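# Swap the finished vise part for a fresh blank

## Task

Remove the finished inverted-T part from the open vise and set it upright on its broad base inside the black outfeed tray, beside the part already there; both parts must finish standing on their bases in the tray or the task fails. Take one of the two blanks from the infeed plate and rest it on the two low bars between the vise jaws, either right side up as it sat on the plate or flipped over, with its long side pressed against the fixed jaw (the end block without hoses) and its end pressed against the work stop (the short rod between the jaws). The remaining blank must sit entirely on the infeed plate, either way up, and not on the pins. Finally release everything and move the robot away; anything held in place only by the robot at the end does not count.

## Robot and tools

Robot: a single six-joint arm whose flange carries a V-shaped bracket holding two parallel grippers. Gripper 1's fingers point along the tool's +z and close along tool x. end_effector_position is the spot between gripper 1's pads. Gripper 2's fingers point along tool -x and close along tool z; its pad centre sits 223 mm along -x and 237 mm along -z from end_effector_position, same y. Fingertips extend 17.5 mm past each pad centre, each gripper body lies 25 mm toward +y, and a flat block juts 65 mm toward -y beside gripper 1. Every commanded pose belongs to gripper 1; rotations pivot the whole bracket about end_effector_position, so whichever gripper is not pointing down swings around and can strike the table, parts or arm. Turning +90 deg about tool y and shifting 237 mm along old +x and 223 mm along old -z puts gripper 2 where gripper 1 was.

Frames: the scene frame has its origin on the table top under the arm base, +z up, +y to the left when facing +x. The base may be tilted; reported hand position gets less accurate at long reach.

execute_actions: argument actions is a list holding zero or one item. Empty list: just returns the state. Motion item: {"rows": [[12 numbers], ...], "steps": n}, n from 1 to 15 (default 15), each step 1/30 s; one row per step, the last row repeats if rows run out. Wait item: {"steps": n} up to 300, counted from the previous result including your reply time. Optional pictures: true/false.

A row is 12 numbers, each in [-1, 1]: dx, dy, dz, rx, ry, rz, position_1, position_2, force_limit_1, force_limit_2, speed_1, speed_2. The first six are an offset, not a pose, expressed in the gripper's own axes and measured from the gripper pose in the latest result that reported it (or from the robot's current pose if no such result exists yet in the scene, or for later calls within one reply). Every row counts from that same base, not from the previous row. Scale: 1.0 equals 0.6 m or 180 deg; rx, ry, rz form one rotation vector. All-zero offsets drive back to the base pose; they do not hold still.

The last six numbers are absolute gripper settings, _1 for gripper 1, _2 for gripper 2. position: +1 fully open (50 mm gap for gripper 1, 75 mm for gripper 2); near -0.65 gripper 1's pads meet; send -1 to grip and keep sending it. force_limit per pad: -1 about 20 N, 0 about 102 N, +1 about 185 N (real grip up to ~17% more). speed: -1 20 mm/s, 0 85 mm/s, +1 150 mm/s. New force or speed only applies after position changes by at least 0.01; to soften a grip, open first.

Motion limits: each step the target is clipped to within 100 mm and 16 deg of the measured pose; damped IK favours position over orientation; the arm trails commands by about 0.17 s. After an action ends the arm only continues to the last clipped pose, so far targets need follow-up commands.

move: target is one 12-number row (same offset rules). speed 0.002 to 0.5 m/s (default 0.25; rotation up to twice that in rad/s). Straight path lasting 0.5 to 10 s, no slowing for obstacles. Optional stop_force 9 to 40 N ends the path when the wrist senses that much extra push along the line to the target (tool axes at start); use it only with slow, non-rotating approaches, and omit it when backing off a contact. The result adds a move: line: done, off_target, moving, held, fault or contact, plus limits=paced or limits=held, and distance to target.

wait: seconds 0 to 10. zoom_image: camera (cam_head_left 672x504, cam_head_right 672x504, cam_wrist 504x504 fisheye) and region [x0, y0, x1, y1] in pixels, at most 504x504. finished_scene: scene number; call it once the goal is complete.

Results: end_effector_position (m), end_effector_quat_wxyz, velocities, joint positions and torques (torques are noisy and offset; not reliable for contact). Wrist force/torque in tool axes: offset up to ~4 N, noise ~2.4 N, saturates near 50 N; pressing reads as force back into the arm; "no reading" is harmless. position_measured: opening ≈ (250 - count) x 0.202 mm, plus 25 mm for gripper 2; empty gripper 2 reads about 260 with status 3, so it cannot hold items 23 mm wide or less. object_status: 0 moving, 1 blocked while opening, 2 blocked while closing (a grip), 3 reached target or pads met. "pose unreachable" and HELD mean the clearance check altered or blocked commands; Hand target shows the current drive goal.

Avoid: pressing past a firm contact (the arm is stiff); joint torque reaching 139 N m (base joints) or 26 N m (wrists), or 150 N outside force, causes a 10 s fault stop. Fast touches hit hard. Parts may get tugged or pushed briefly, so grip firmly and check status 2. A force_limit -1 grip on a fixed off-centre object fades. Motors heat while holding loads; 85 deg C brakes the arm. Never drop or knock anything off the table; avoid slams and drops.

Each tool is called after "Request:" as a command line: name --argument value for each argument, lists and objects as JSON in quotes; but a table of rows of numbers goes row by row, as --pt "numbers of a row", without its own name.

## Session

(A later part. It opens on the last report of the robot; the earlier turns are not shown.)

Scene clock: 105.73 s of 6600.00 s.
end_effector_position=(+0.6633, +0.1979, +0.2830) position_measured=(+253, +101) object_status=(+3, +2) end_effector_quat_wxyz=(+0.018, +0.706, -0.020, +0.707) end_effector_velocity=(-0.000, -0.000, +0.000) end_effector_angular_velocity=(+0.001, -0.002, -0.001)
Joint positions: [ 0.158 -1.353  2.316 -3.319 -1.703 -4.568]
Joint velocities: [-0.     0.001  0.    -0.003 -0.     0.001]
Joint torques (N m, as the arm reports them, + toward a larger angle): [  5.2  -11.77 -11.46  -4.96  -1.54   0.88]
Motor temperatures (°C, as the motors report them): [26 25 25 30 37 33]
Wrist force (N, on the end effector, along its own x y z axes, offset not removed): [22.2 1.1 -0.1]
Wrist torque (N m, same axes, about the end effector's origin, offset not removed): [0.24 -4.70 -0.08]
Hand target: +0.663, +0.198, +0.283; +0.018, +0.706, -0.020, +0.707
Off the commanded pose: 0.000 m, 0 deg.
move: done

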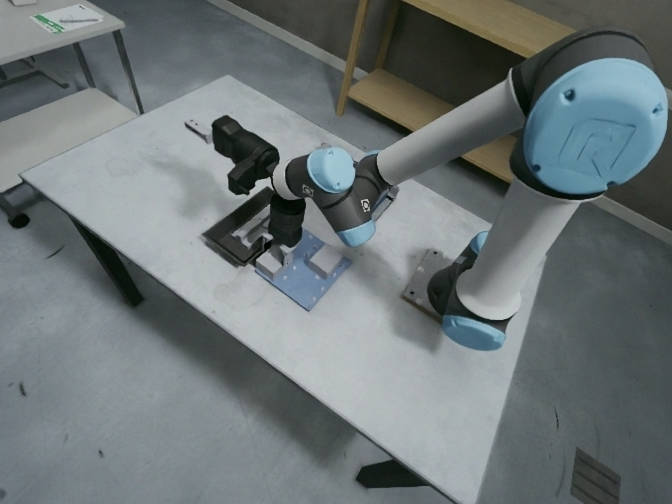

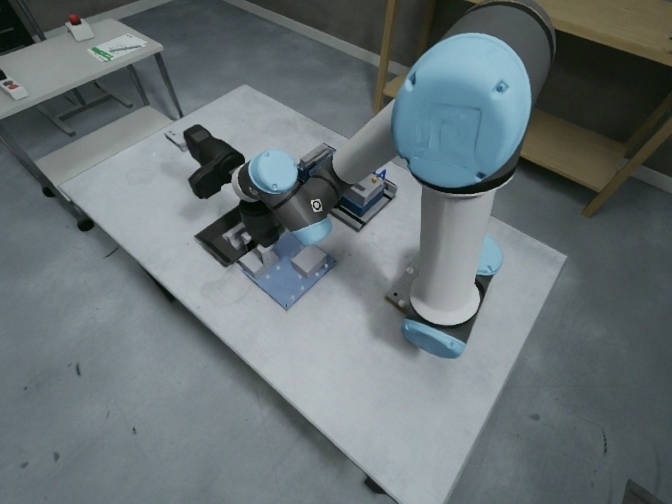

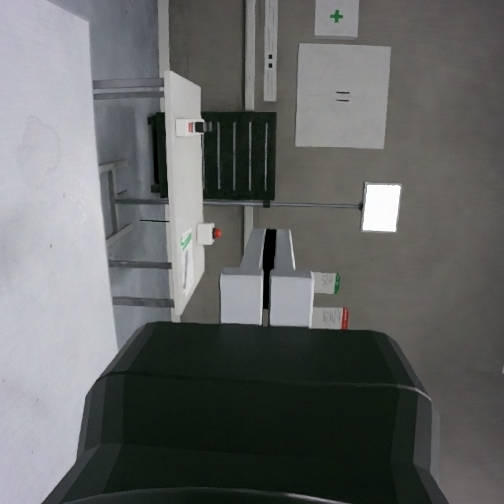

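Request:
move --target '[0.002,0,0,0,0,0,-1,0.5,0,0,0,0]'

Request:
move --target '[-0.016,0,0,0,0,0,-1,0.5,0,0,0,0]' --speed 0.006 --stop_force 9

Request:
move --target '[0,0,0,0,0,0,-1,-1,0,0,0,0]'

Request:
move --target '[0.155,0,0,0,0,0,-1,-1,0,0,0,0]' --speed 0.1

Request:
move --target '[0,0.613,0.155,0,0,0,-1,-1,0,0,0,0]'

Request:
move --target '[-0.05,0,0,0,0,0,-1,-1,0,0,0,0]' --speed 0.005 --stop_force 9

Scene clock: 117.20 s of 6600.00 s.
end_effector_position=(+0.6633, +0.1979, +0.2841) position_measured=(+253, +78) object_status=(+3, +3) end_effector_quat_wxyz=(+0.018, +0.706, -0.020, +0.707) end_effector_velocity=(-0.000, +0.000, +0.000) end_effector_angular_velocity=(+0.001, +0.000, +0.001)
Joint positions: [ 0.158 -1.356  2.316 -3.315 -1.703 -4.568]
Joint velocities: [-0.    -0.002  0.001  0.001  0.002 -0.   ]
Joint torques (N m, as the arm reports them, + toward a larger angle): [  0.46 -47.97 -29.56  -5.11  -1.03   0.41]
Motor temperatures (°C, as the motors report them): [26 25 25 30 37 33]
Wrist force (N, on the end effector, along its own x y z axes, offset not removed): [0.2 1.0 -1.3]
Wrist torque (N m, same axes, about the end effector's origin, offset not removed): [0.20 0.04 -0.08]
Hand target: +0.663, +0.198, +0.284; +0.018, +0.706, -0.020, +0.707
Off the commanded pose: 0.000 m, 0 deg.
After step 90, 7.77 s passed at rest.
move: done

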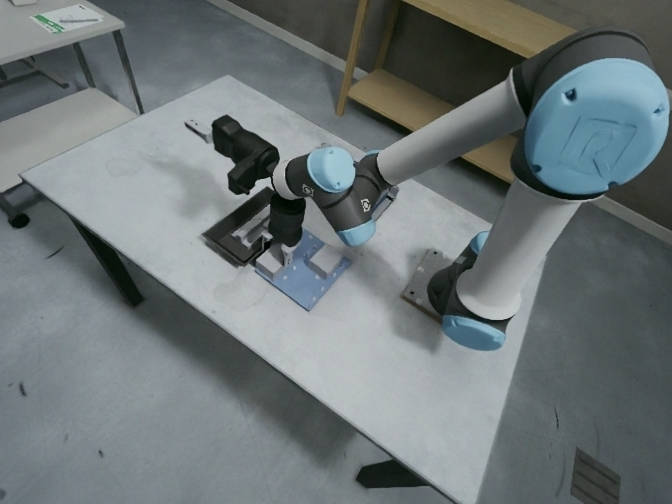

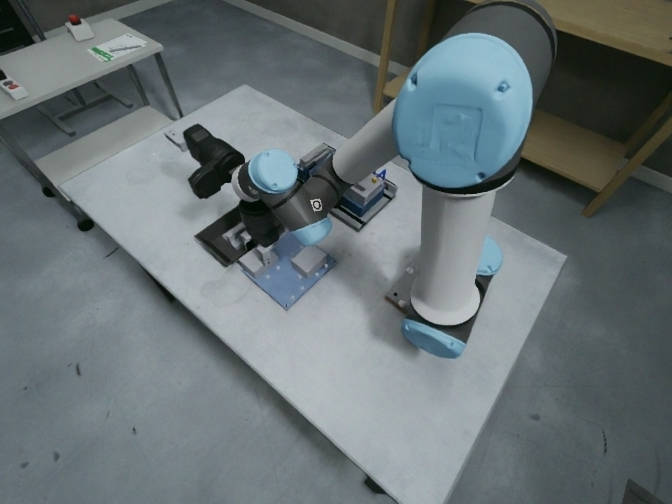

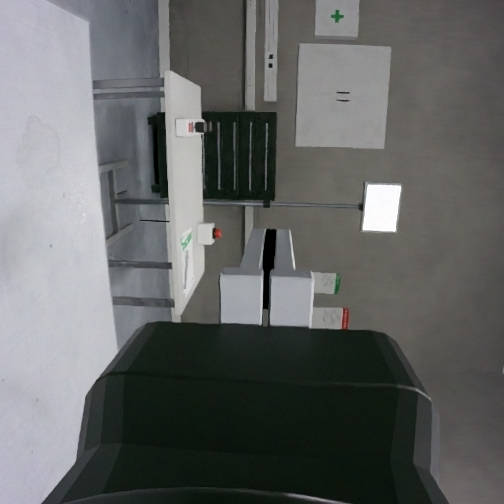

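Scene clock: 117.77 s of 6600.00 s.
end_effector_position=(+0.6633, +0.1979, +0.2830) position_measured=(+253, +78) object_status=(+3, +3) end_effector_quat_wxyz=(+0.018, +0.706, -0.020, +0.707) end_effector_velocity=(-0.000, +0.001, +0.000) end_effector_angular_velocity=(-0.001, +0.005, +0.003)
Joint positions: [ 0.158 -1.353  2.316 -3.319 -1.703 -4.568]
Joint velocities: [ 0.002 -0.005 -0.001  0.011  0.    -0.001]
Joint torques (N m, as the arm reports them, + toward a larger angle): [  3.57 -33.57 -16.81   0.5   -1.61   0.77]
Motor temperatures (°C, as the motors report them): [26 25 25 30 37 33]
Wrist force (N, on the end effector, along its own x y z axes, offset not removed): [29.7 0.1 5.8]
Wrist torque (N m, same axes, about the end effector's origin, offset not removed): [0.10 -4.78 0.01]
Hand target: +0.663, +0.198, +0.283; +0.018, +0.706, -0.020, +0.707
Off the commanded pose: 0.009 m, 0 deg.
move: contact

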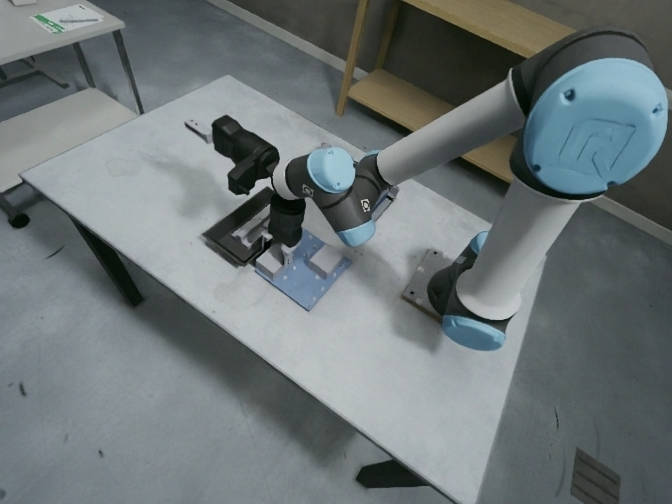

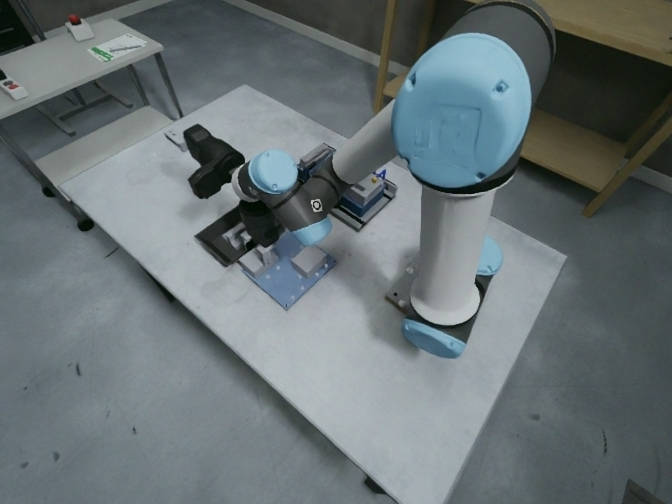

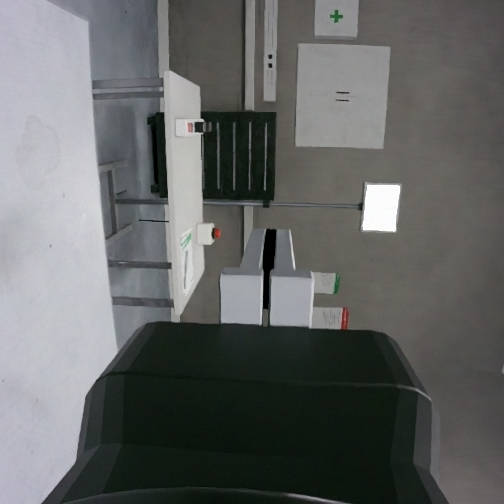

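Scene clock: 118.27 s of 6600.00 s.
end_effector_position=(+0.6633, +0.1979, +0.2831) position_measured=(+253, +101) object_status=(+3, +2) end_effector_quat_wxyz=(+0.018, +0.706, -0.020, +0.707) end_effector_velocity=(-0.000, +0.001, -0.001) end_effector_angular_velocity=(-0.000, +0.002, +0.001)
Joint positions: [ 0.158 -1.353  2.316 -3.319 -1.703 -4.568]
Joint velocities: [0.001 0.    0.    0.002 0.    0.   ]
Joint torques (N m, as the arm reports them, + toward a larger angle): [  2.66 -13.93 -13.11  -5.81  -1.39   0.77]
Motor temperatures (°C, as the motors report them): [26 25 25 30 37 33]
Wrist force (N, on the end effector, along its own x y z axes, offset not removed): [19.5 1.4 -1.6]
Wrist torque (N m, same axes, about the end effector's origin, offset not removed): [0.24 -4.59 -0.07]
Hand target: +0.663, +0.198, +0.283; +0.018, +0.706, -0.020, +0.707
Off the commanded pose: 0.000 m, 0 deg.
move: done

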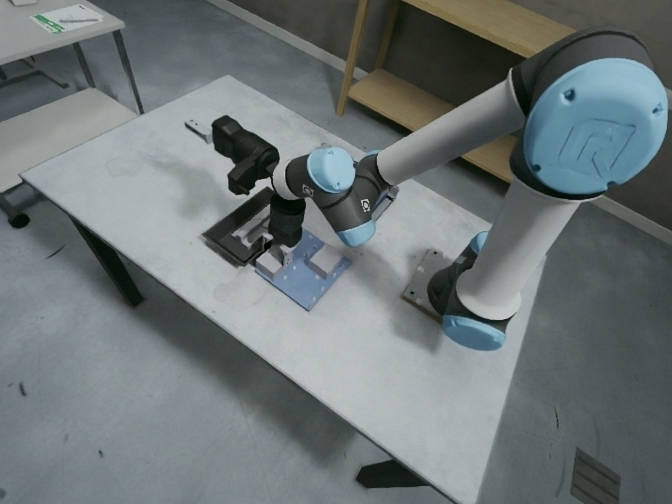

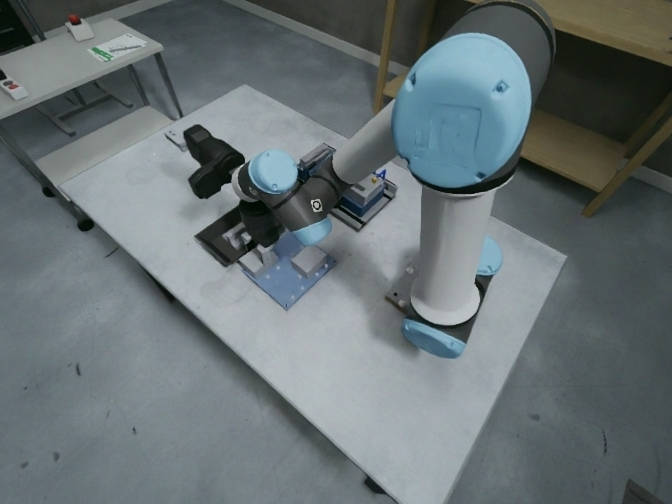

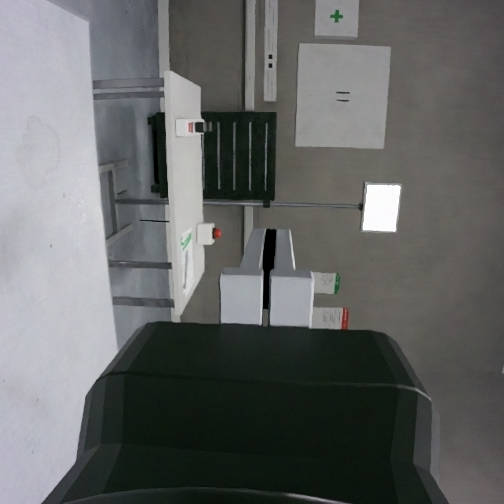

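Scene clock: 119.70 s of 6600.00 s.
end_effector_position=(+0.6631, +0.1974, +0.3758) position_measured=(+253, +101) object_status=(+3, +2) end_effector_quat_wxyz=(+0.018, +0.706, -0.020, +0.707) end_effector_velocity=(+0.000, +0.002, +0.003) end_effector_angular_velocity=(-0.002, +0.002, +0.003)
Joint positions: [ 0.156 -1.562  2.219 -3.013 -1.701 -4.57 ]
Joint velocities: [ 0.002 -0.005 -0.006  0.013 -0.    -0.002]
Joint torques (N m, as the arm reports them, + toward a larger angle): [ -6.97 -44.59 -34.86  -5.72   1.71   0.82]
Motor temperatures (°C, as the motors report them): [26 25 25 30 37 33]
Wrist force (N, on the end effector, along its own x y z axes, offset not removed): [-0.7 0.9 1.1]
Wrist torque (N m, same axes, about the end effector's origin, offset not removed): [0.24 0.31 -0.14]
Hand target: +0.663, +0.197, +0.376; +0.018, +0.706, -0.020, +0.707
Off the commanded pose: 0.000 m, 0 deg.
move: done

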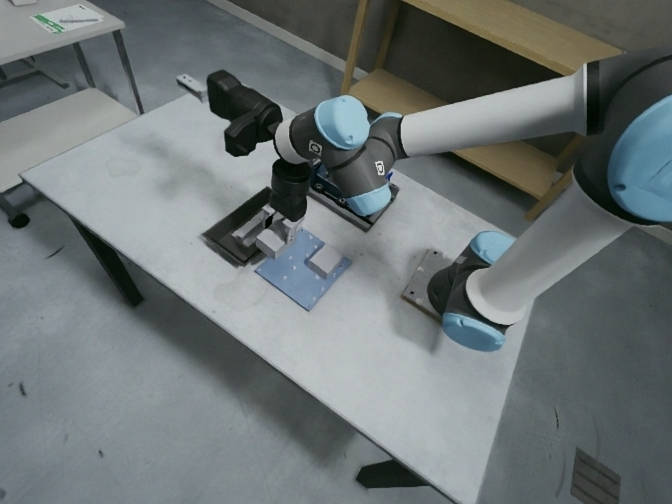

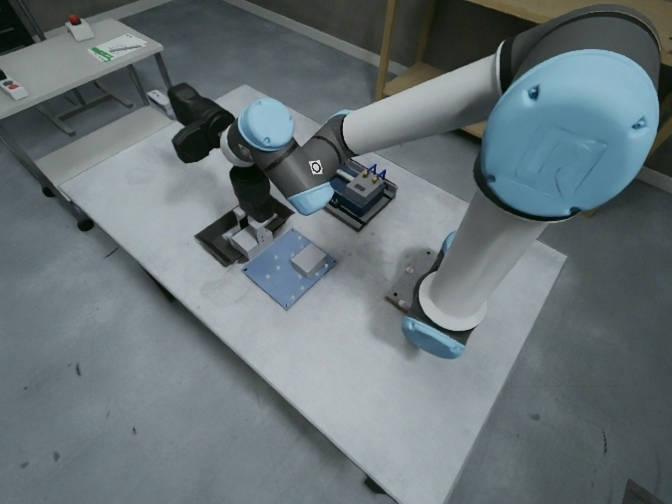

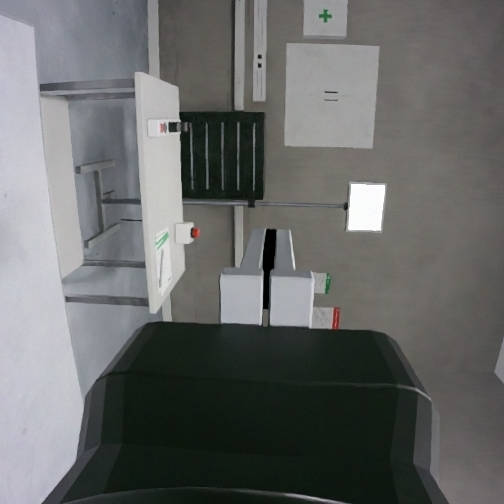

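Scene clock: 121.87 s of 6600.00 s.
end_effector_position=(+0.7360, -0.1744, +0.3740) position_measured=(+253, +101) object_status=(+3, +2) end_effector_quat_wxyz=(+0.018, +0.706, -0.020, +0.707) end_effector_velocity=(+0.001, -0.002, +0.000) end_effector_angular_velocity=(-0.001, +0.001, +0.002)
Joint positions: [-0.674 -1.429  2.058 -2.882 -1.127 -5.184]
Joint velocities: [-0.001  0.004 -0.006  0.004  0.001 -0.004]
Joint torques (N m, as the arm reports them, + toward a larger angle): [ -5.43 -25.26 -38.47  -4.79   4.53  -1.69]
Motor temperatures (°C, as the motors report them): [26 25 25 30 37 33]
Wrist force (N, on the end effector, along its own x y z axes, offset not removed): [-2.2 1.2 0.4]
Wrist torque (N m, same axes, about the end effector's origin, offset not removed): [0.31 0.66 -0.12]
Hand target: +0.736, -0.175, +0.374; +0.018, +0.706, -0.020, +0.707
Off the commanded pose: 0.001 m, 0 deg.
move: done

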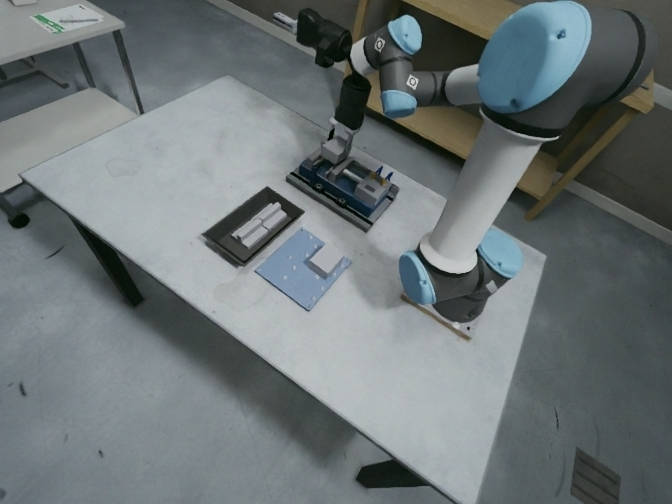

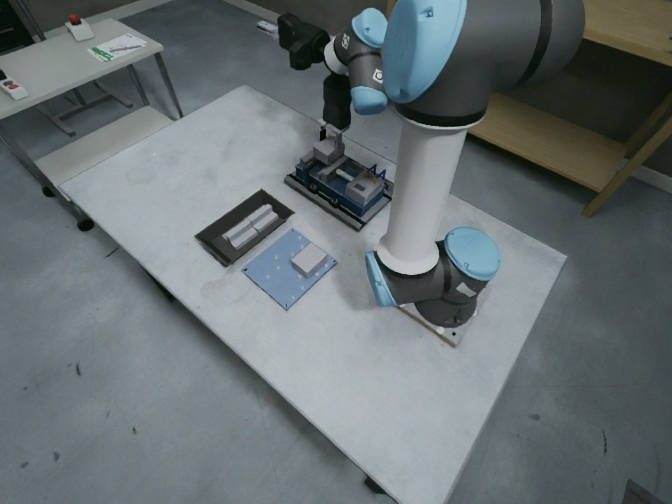

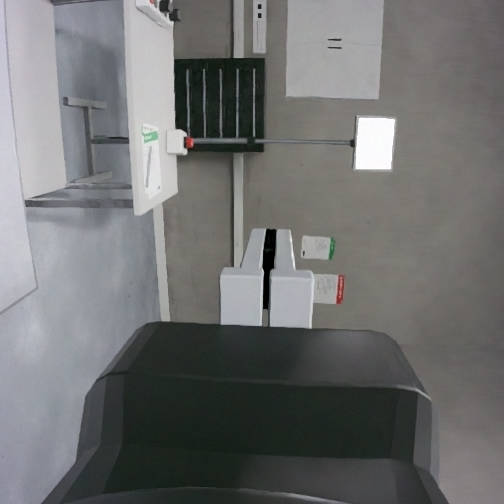

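Scene clock: 126.07 s of 6600.00 s.
end_effector_position=(+0.7361, -0.1744, +0.3550) position_measured=(+253, +101) object_status=(+3, +2) end_effector_quat_wxyz=(+0.018, +0.706, -0.020, +0.707) end_effector_velocity=(-0.001, -0.000, -0.001) end_effector_angular_velocity=(+0.003, +0.004, -0.001)
Joint positions: [-0.673 -1.397  2.081 -2.937 -1.127 -5.184]
Joint velocities: [-0.    -0.002  0.001  0.006 -0.001 -0.   ]
Joint torques (N m, as the arm reports them, + toward a larger angle): [  5.38 -35.72 -21.79  -0.73  -0.27   0.86]
Motor temperatures (°C, as the motors report them): [26 25 25 30 37 33]
Wrist force (N, on the end effector, along its own x y z axes, offset not removed): [29.4 2.3 2.8]
Wrist torque (N m, same axes, about the end effector's origin, offset not removed): [0.63 -5.85 -0.27]
Hand target: +0.736, -0.174, +0.355; +0.018, +0.706, -0.020, +0.707
Off the commanded pose: 0.011 m, 0 deg.
move: contact

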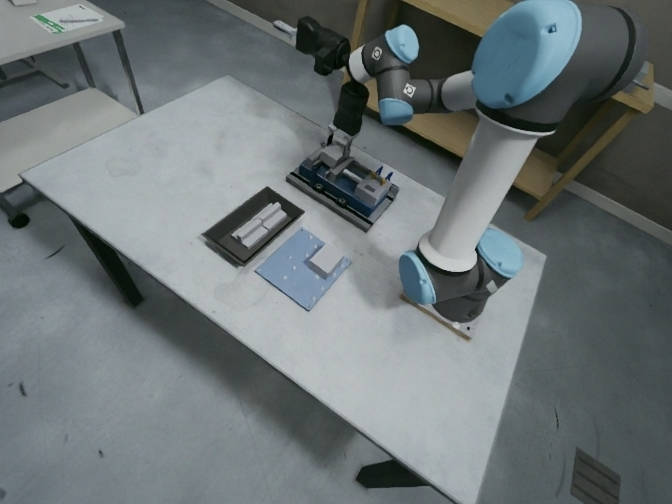

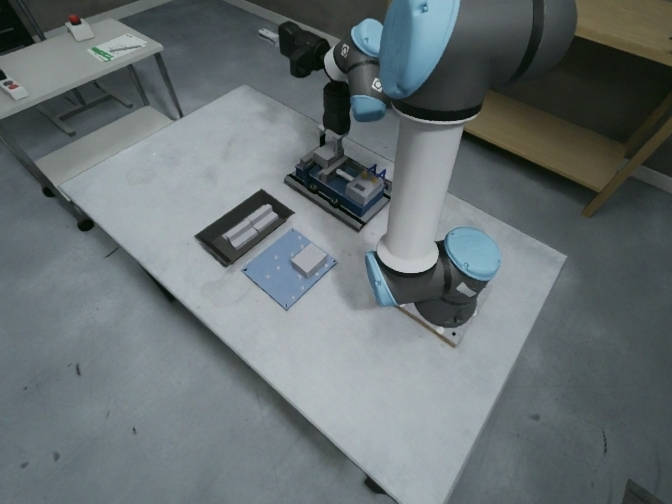

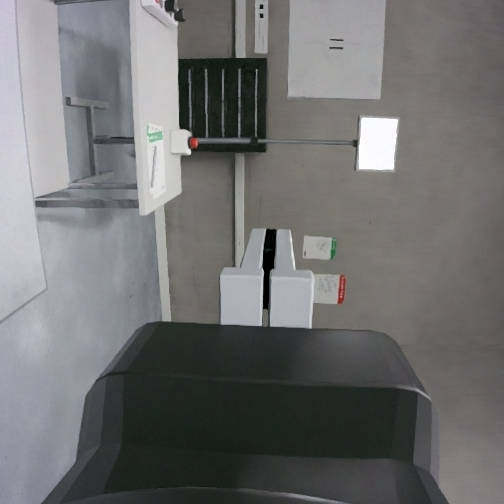

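Seated (+72 mm, same as before). Regrip deeper, then push.

Request:
move --target '[0.001,0,0,0,0,0,-1,0.5,0,0,0,0]'

Request:
move --target '[-0.013,0,0,0,0,0,-1,0.5,0,0,0,0]' --speed 0.006 --stop_force 9

Request:
move --target '[0,0,0,0,0,0,-1,-1,0,0,0,0]'

Request:
move --target '[0,-0.05,0,0,0,0,-1,-1,0,0,0,0]' --speed 0.005 --stop_force 12

Request:
move --target '[0,0,0.02,0,0,0,-1,-1,0,0,0,0]' --speed 0.004 --stop_force 12

Request:
move --target '[0,0,0,0,0,0,-1,1,0,0,0,-1]'

Request:
move --target '[0.12,0,0,0,0,0,-1,1,0,0,0,-1]'

Scene clock: 138.00 s of 6600.00 s.
end_effector_position=(+0.7361, -0.1744, +0.3555) position_measured=(+253, +78) object_status=(+3, +3) end_effector_quat_wxyz=(+0.018, +0.706, -0.020, +0.707) end_effector_velocity=(+0.000, -0.001, +0.000) end_effector_angular_velocity=(-0.000, -0.000, -0.001)
Joint positions: [-0.673 -1.398  2.081 -2.935 -1.127 -5.184]
Joint velocities: [-0.001  0.    -0.001  0.    -0.     0.   ]
Joint torques (N m, as the arm reports them, + toward a larger angle): [ -6.29 -50.57 -35.38  -4.66   1.32  -0.33]
Motor temperatures (°C, as the motors report them): [26 25 25 30 37 33]
Wrist force (N, on the end effector, along its own x y z axes, offset not removed): [2.5 0.9 0.6]
Wrist torque (N m, same axes, about the end effector's origin, offset not removed): [0.23 -0.43 -0.10]
Hand target: +0.736, -0.174, +0.356; +0.018, +0.706, -0.020, +0.707
Off the commanded pose: 0.000 m, 0 deg.
After step 90, 8.23 s passed at rest.
move: done

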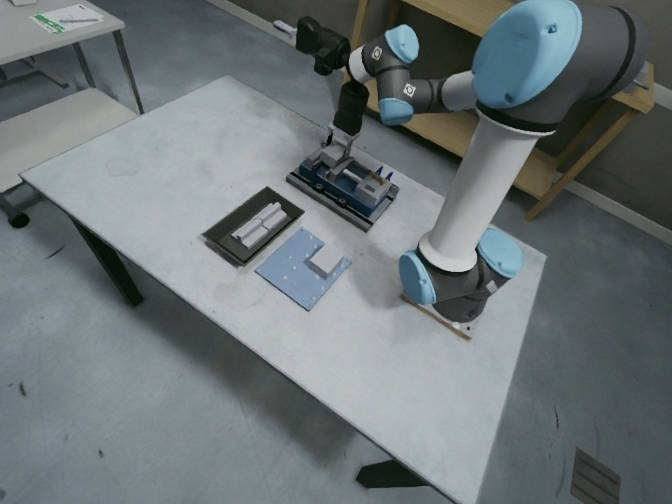

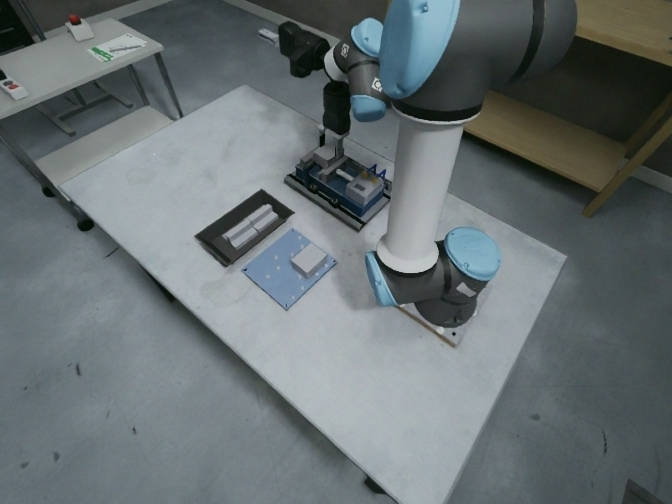

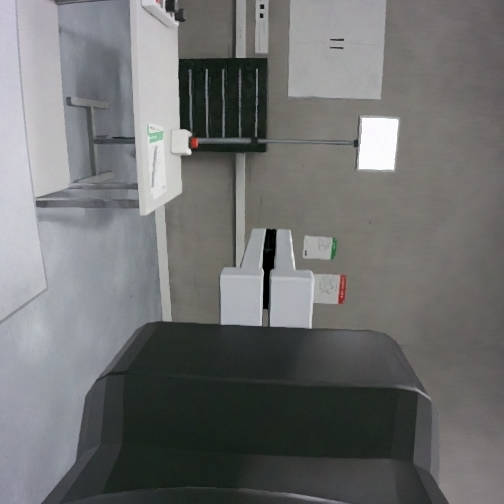

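Scene clock: 139.53 s of 6600.00 s.
end_effector_position=(+0.7361, -0.1743, +0.3479) position_measured=(+253, +78) object_status=(+3, +3) end_effector_quat_wxyz=(+0.018, +0.706, -0.020, +0.707) end_effector_velocity=(+0.000, +0.000, -0.001) end_effector_angular_velocity=(-0.001, -0.001, +0.000)
Joint positions: [-0.673 -1.385  2.089 -2.957 -1.128 -5.184]
Joint velocities: [ 0.001  0.003  0.001 -0.006 -0.001  0.001]
Joint torques (N m, as the arm reports them, + toward a larger angle): [  6.56 -23.26 -19.64  -7.46  -0.04   2.31]
Motor temperatures (°C, as the motors report them): [26 25 25 30 37 33]
Wrist force (N, on the end effector, along its own x y z axes, offset not removed): [2.1 1.1 0.8]
Wrist torque (N m, same axes, about the end effector's origin, offset not removed): [0.33 -0.48 -0.04]
Hand target: +0.736, -0.174, +0.348; +0.018, +0.706, -0.020, +0.707
Off the commanded pose: 0.000 m, 0 deg.
move: done

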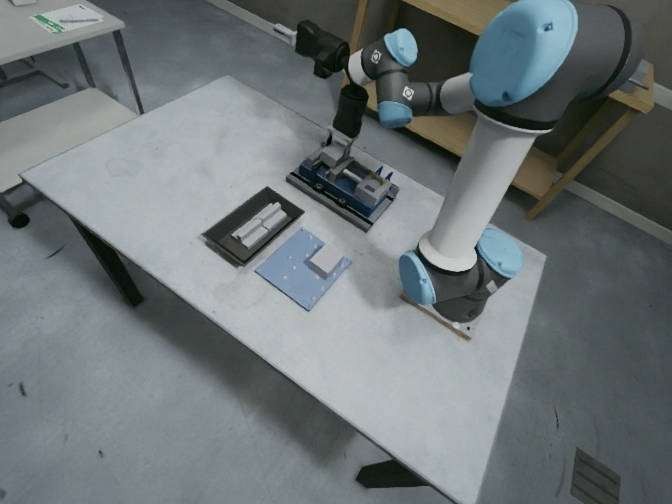

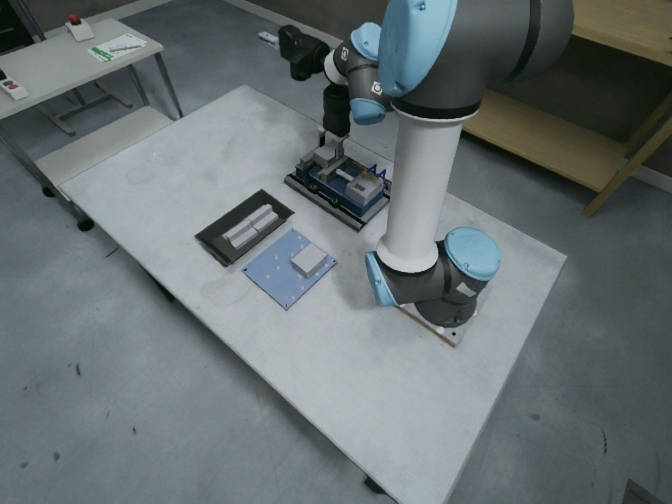

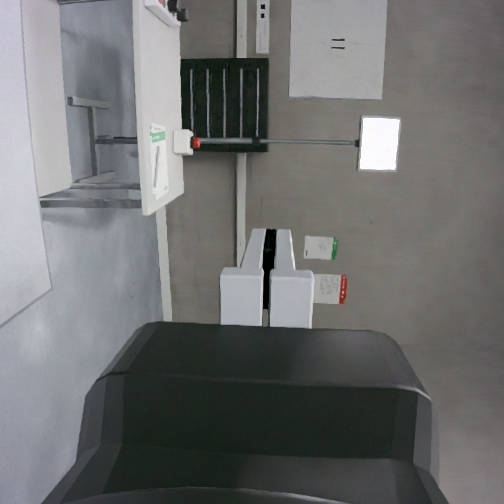

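Scene clock: 140.03 s of 6600.00 s.
end_effector_position=(+0.7361, -0.1743, +0.3478) position_measured=(+253, +97) object_status=(+3, +2) end_effector_quat_wxyz=(+0.018, +0.706, -0.020, +0.707) end_effector_velocity=(-0.000, -0.001, -0.000) end_effector_angular_velocity=(+0.002, -0.000, -0.002)
Joint positions: [-0.673 -1.385  2.09  -2.957 -1.128 -5.184]
Joint velocities: [-0.002 -0.     0.001  0.     0.002  0.001]
Joint torques (N m, as the arm reports them, + toward a larger angle): [  6.29 -37.89 -28.17  -4.93   0.58   2.09]
Motor temperatures (°C, as the motors report them): [26 25 25 30 37 33]
Wrist force (N, on the end effector, along its own x y z axes, offset not removed): [-1.4 1.0 0.0]
Wrist torque (N m, same axes, about the end effector's origin, offset not removed): [0.30 0.52 -0.11]
Hand target: +0.736, -0.174, +0.348; +0.018, +0.706, -0.020, +0.707
Off the commanded pose: 0.000 m, 0 deg.
move: done

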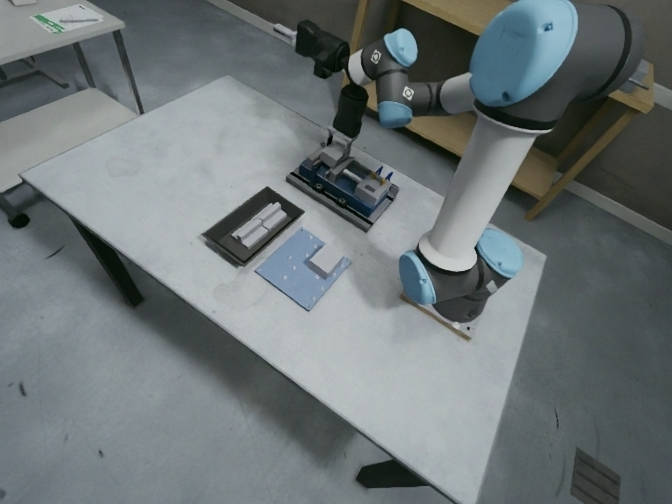

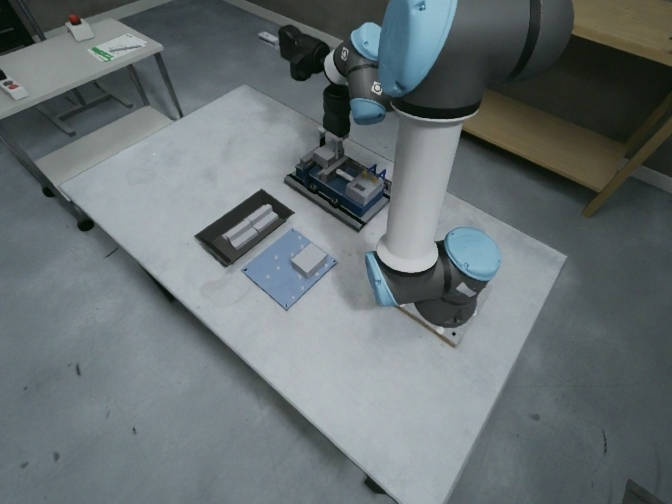

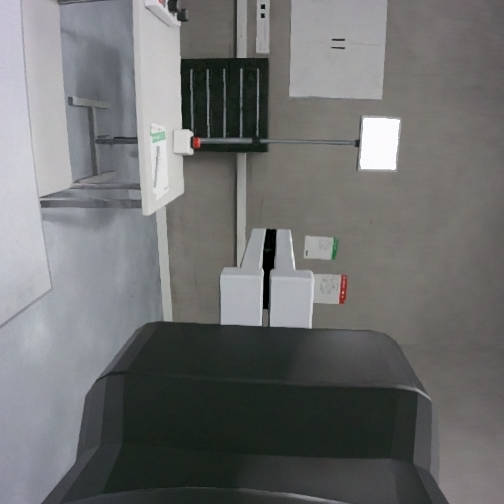

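Scene clock: 142.83 s of 6600.00 s.
end_effector_position=(+0.7367, -0.1624, +0.3479) position_measured=(+253, +97) object_status=(+3, +2) end_effector_quat_wxyz=(+0.018, +0.706, -0.020, +0.707) end_effector_velocity=(-0.001, -0.003, -0.000) end_effector_angular_velocity=(+0.003, -0.000, -0.002)
Joint positions: [-0.651 -1.392  2.1   -2.968 -1.142 -5.165]
Joint velocities: [-0.005 -0.001  0.001  0.001  0.004 -0.001]
Joint torques (N m, as the arm reports them, + toward a larger angle): [  1.13 -31.36 -28.75  -1.89   8.37   0.95]
Motor temperatures (°C, as the motors report them): [26 25 25 30 37 33]
Wrist force (N, on the end effector, along its own x y z axes, offset not removed): [5.8 18.2 -1.2]
Wrist torque (N m, same axes, about the end effector's origin, offset not removed): [4.30 -1.55 -4.52]
Hand target: +0.737, -0.163, +0.348; +0.018, +0.706, -0.020, +0.707
Off the commanded pose: 0.018 m, 0 deg.
move: contact

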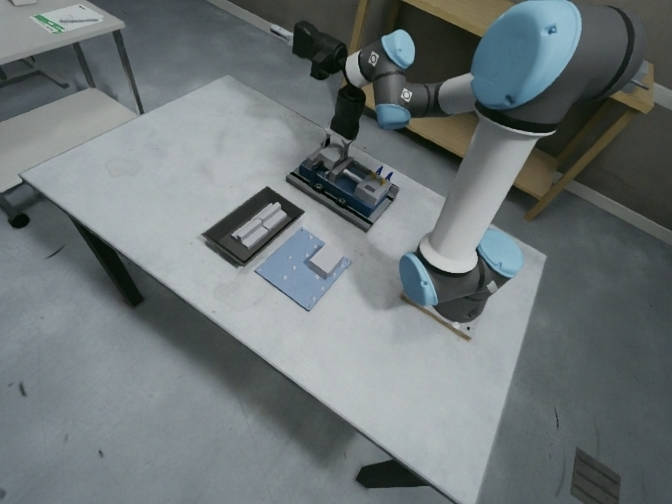

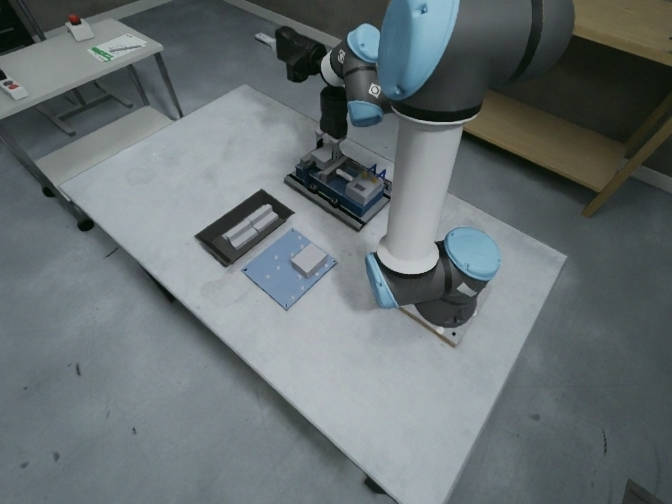

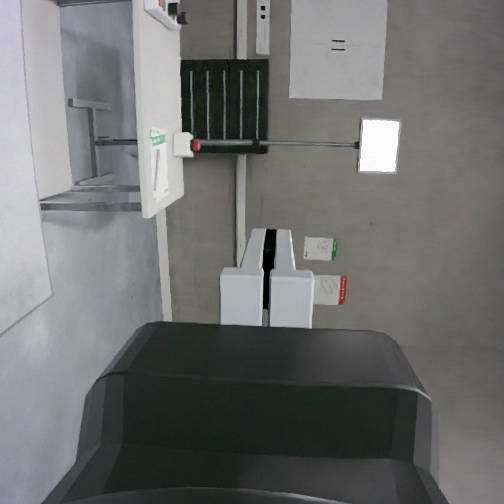

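Scene clock: 144.07 s of 6600.00 s.
end_effector_position=(+0.7401, -0.1626, +0.3478) position_measured=(+253, +97) object_status=(+3, +2) end_effector_quat_wxyz=(+0.018, +0.707, -0.020, +0.707) end_effector_velocity=(-0.002, +0.001, +0.001) end_effector_angular_velocity=(+0.001, -0.003, +0.001)
Joint positions: [-0.647 -1.385  2.091 -2.968 -1.145 -5.161]
Joint velocities: [-0.002 -0.003  0.005 -0.004  0.003 -0.001]
Joint torques (N m, as the arm reports them, + toward a larger angle): [  8.37 -46.25 -19.85  -8.64  12.1    4.05]
Motor temperatures (°C, as the motors report them): [26 25 25 30 37 33]
Wrist force (N, on the end effector, along its own x y z axes, offset not removed): [13.8 23.0 -26.0]
Wrist torque (N m, same axes, about the end effector's origin, offset not removed): [6.53 -9.61 -5.29]
Hand target: +0.740, -0.163, +0.348; +0.018, +0.706, -0.020, +0.707
Off the commanded pose: 0.009 m, 0 deg.
move: contact

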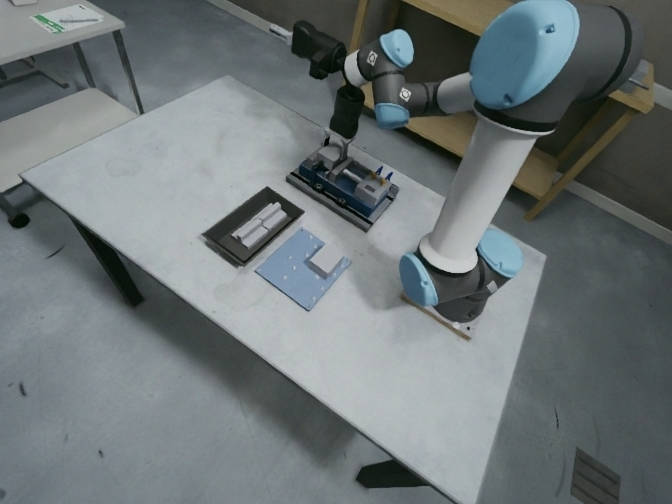

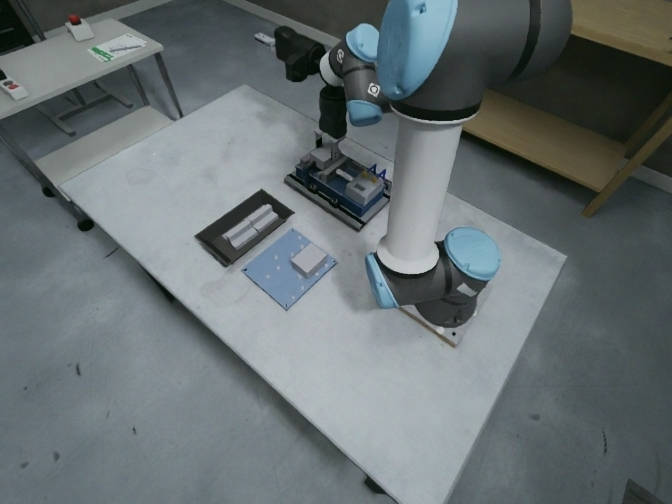

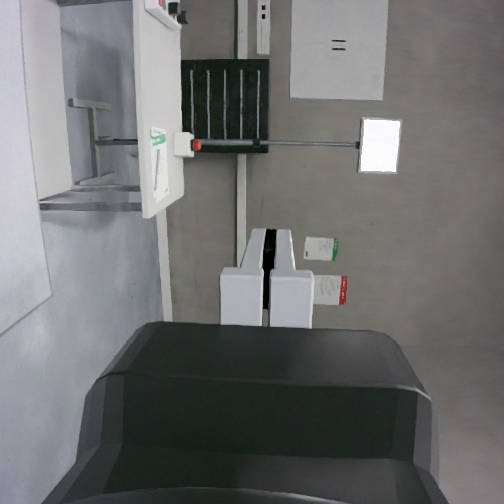

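Scene clock: 145.27 s of 6600.00 s.
end_effector_position=(+0.7401, -0.1626, +0.3478) position_measured=(+253, +3) object_status=(+3, +3) end_effector_quat_wxyz=(+0.018, +0.707, -0.020, +0.707) end_effector_velocity=(+0.000, -0.000, +0.001) end_effector_angular_velocity=(-0.000, -0.002, +0.000)
Joint positions: [-0.647 -1.385  2.091 -2.968 -1.145 -5.161]
Joint velocities: [-0.     0.    -0.001 -0.001  0.001  0.   ]
Joint torques (N m, as the arm reports them, + toward a larger angle): [  3.19 -24.94 -34.45  -4.63   0.05  -2.01]
Motor temperatures (°C, as the motors report them): [26 25 25 30 37 33]
Wrist force (N, on the end effector, along its own x y z axes, offset not removed): [2.2 1.2 -0.2]
Wrist torque (N m, same axes, about the end effector's origin, offset not removed): [0.34 -0.34 -0.14]
Hand target: +0.740, -0.163, +0.348; +0.018, +0.707, -0.020, +0.707
Off the commanded pose: 0.000 m, 0 deg.
move: done

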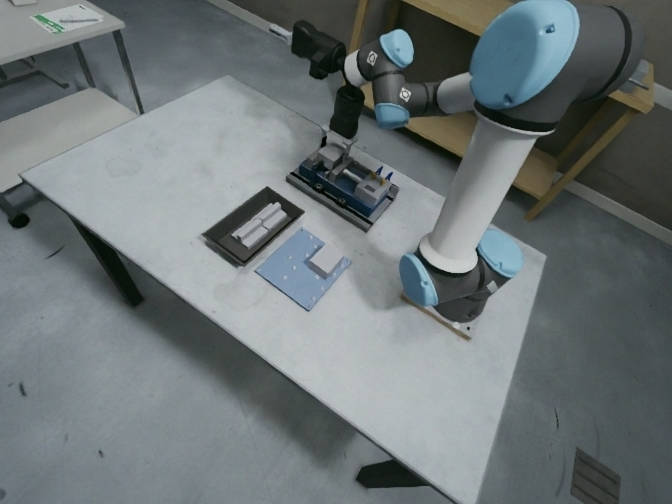

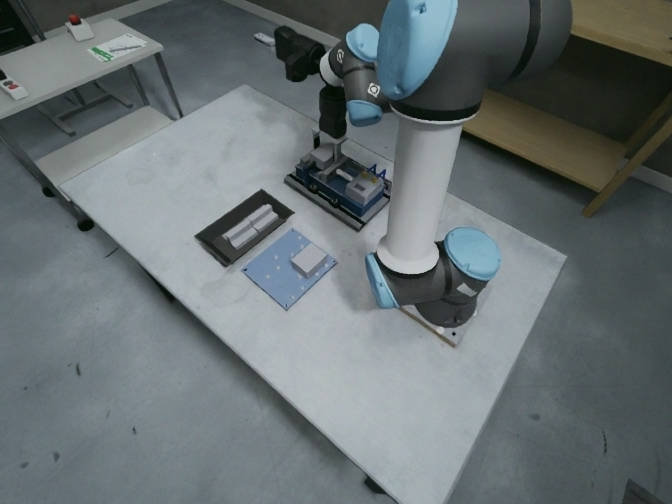

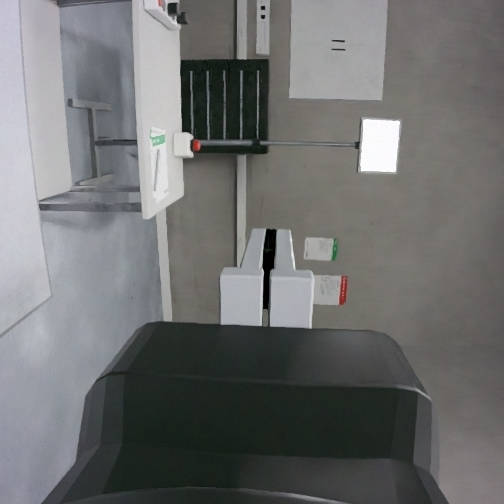

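Scene clock: 146.23 s of 6600.00 s.
end_effector_position=(+0.7400, -0.1629, +0.4195) position_measured=(+253, +3) object_status=(+3, +3) end_effector_quat_wxyz=(+0.018, +0.706, -0.020, +0.707) end_effector_velocity=(+0.000, -0.000, +0.002) end_effector_angular_velocity=(-0.000, +0.002, +0.001)
Joint positions: [-0.649 -1.493  1.996 -2.764 -1.143 -5.163]
Joint velocities: [ 0.    -0.003 -0.006  0.012 -0.001 -0.002]
Joint torques (N m, as the arm reports them, + toward a larger angle): [ -7.85 -47.29 -39.03  -4.65   0.2   -1.9 ]
Motor temperatures (°C, as the motors report them): [26 25 25 30 37 33]
Wrist force (N, on the end effector, along its own x y z axes, offset not removed): [2.6 0.0 1.3]
Wrist torque (N m, same axes, about the end effector's origin, offset not removed): [0.11 -0.42 -0.10]
Hand target: +0.740, -0.163, +0.420; +0.018, +0.707, -0.020, +0.707
Off the commanded pose: 0.000 m, 0 deg.
move: done

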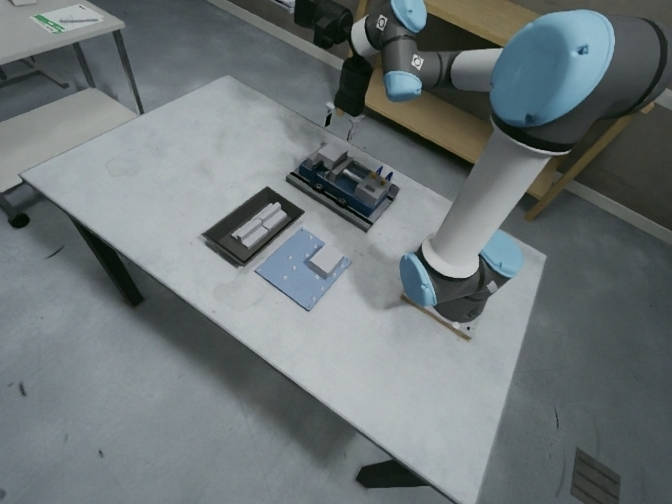

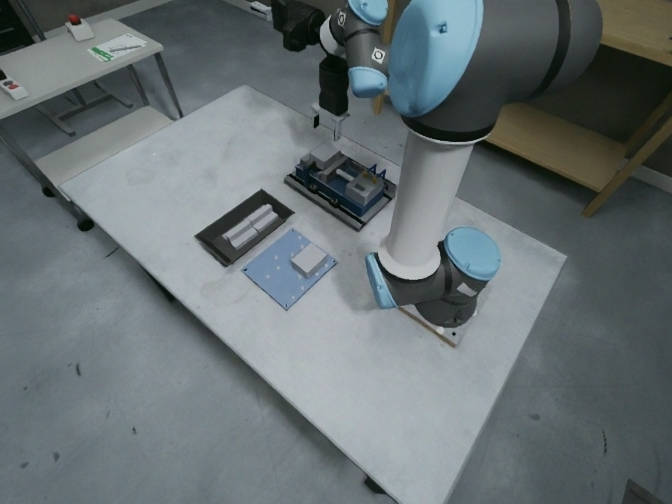

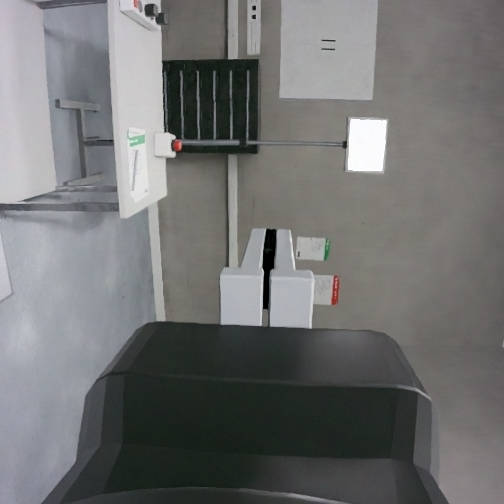

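Request:
finished_scene --scene 2

The scene is finished: the task was done.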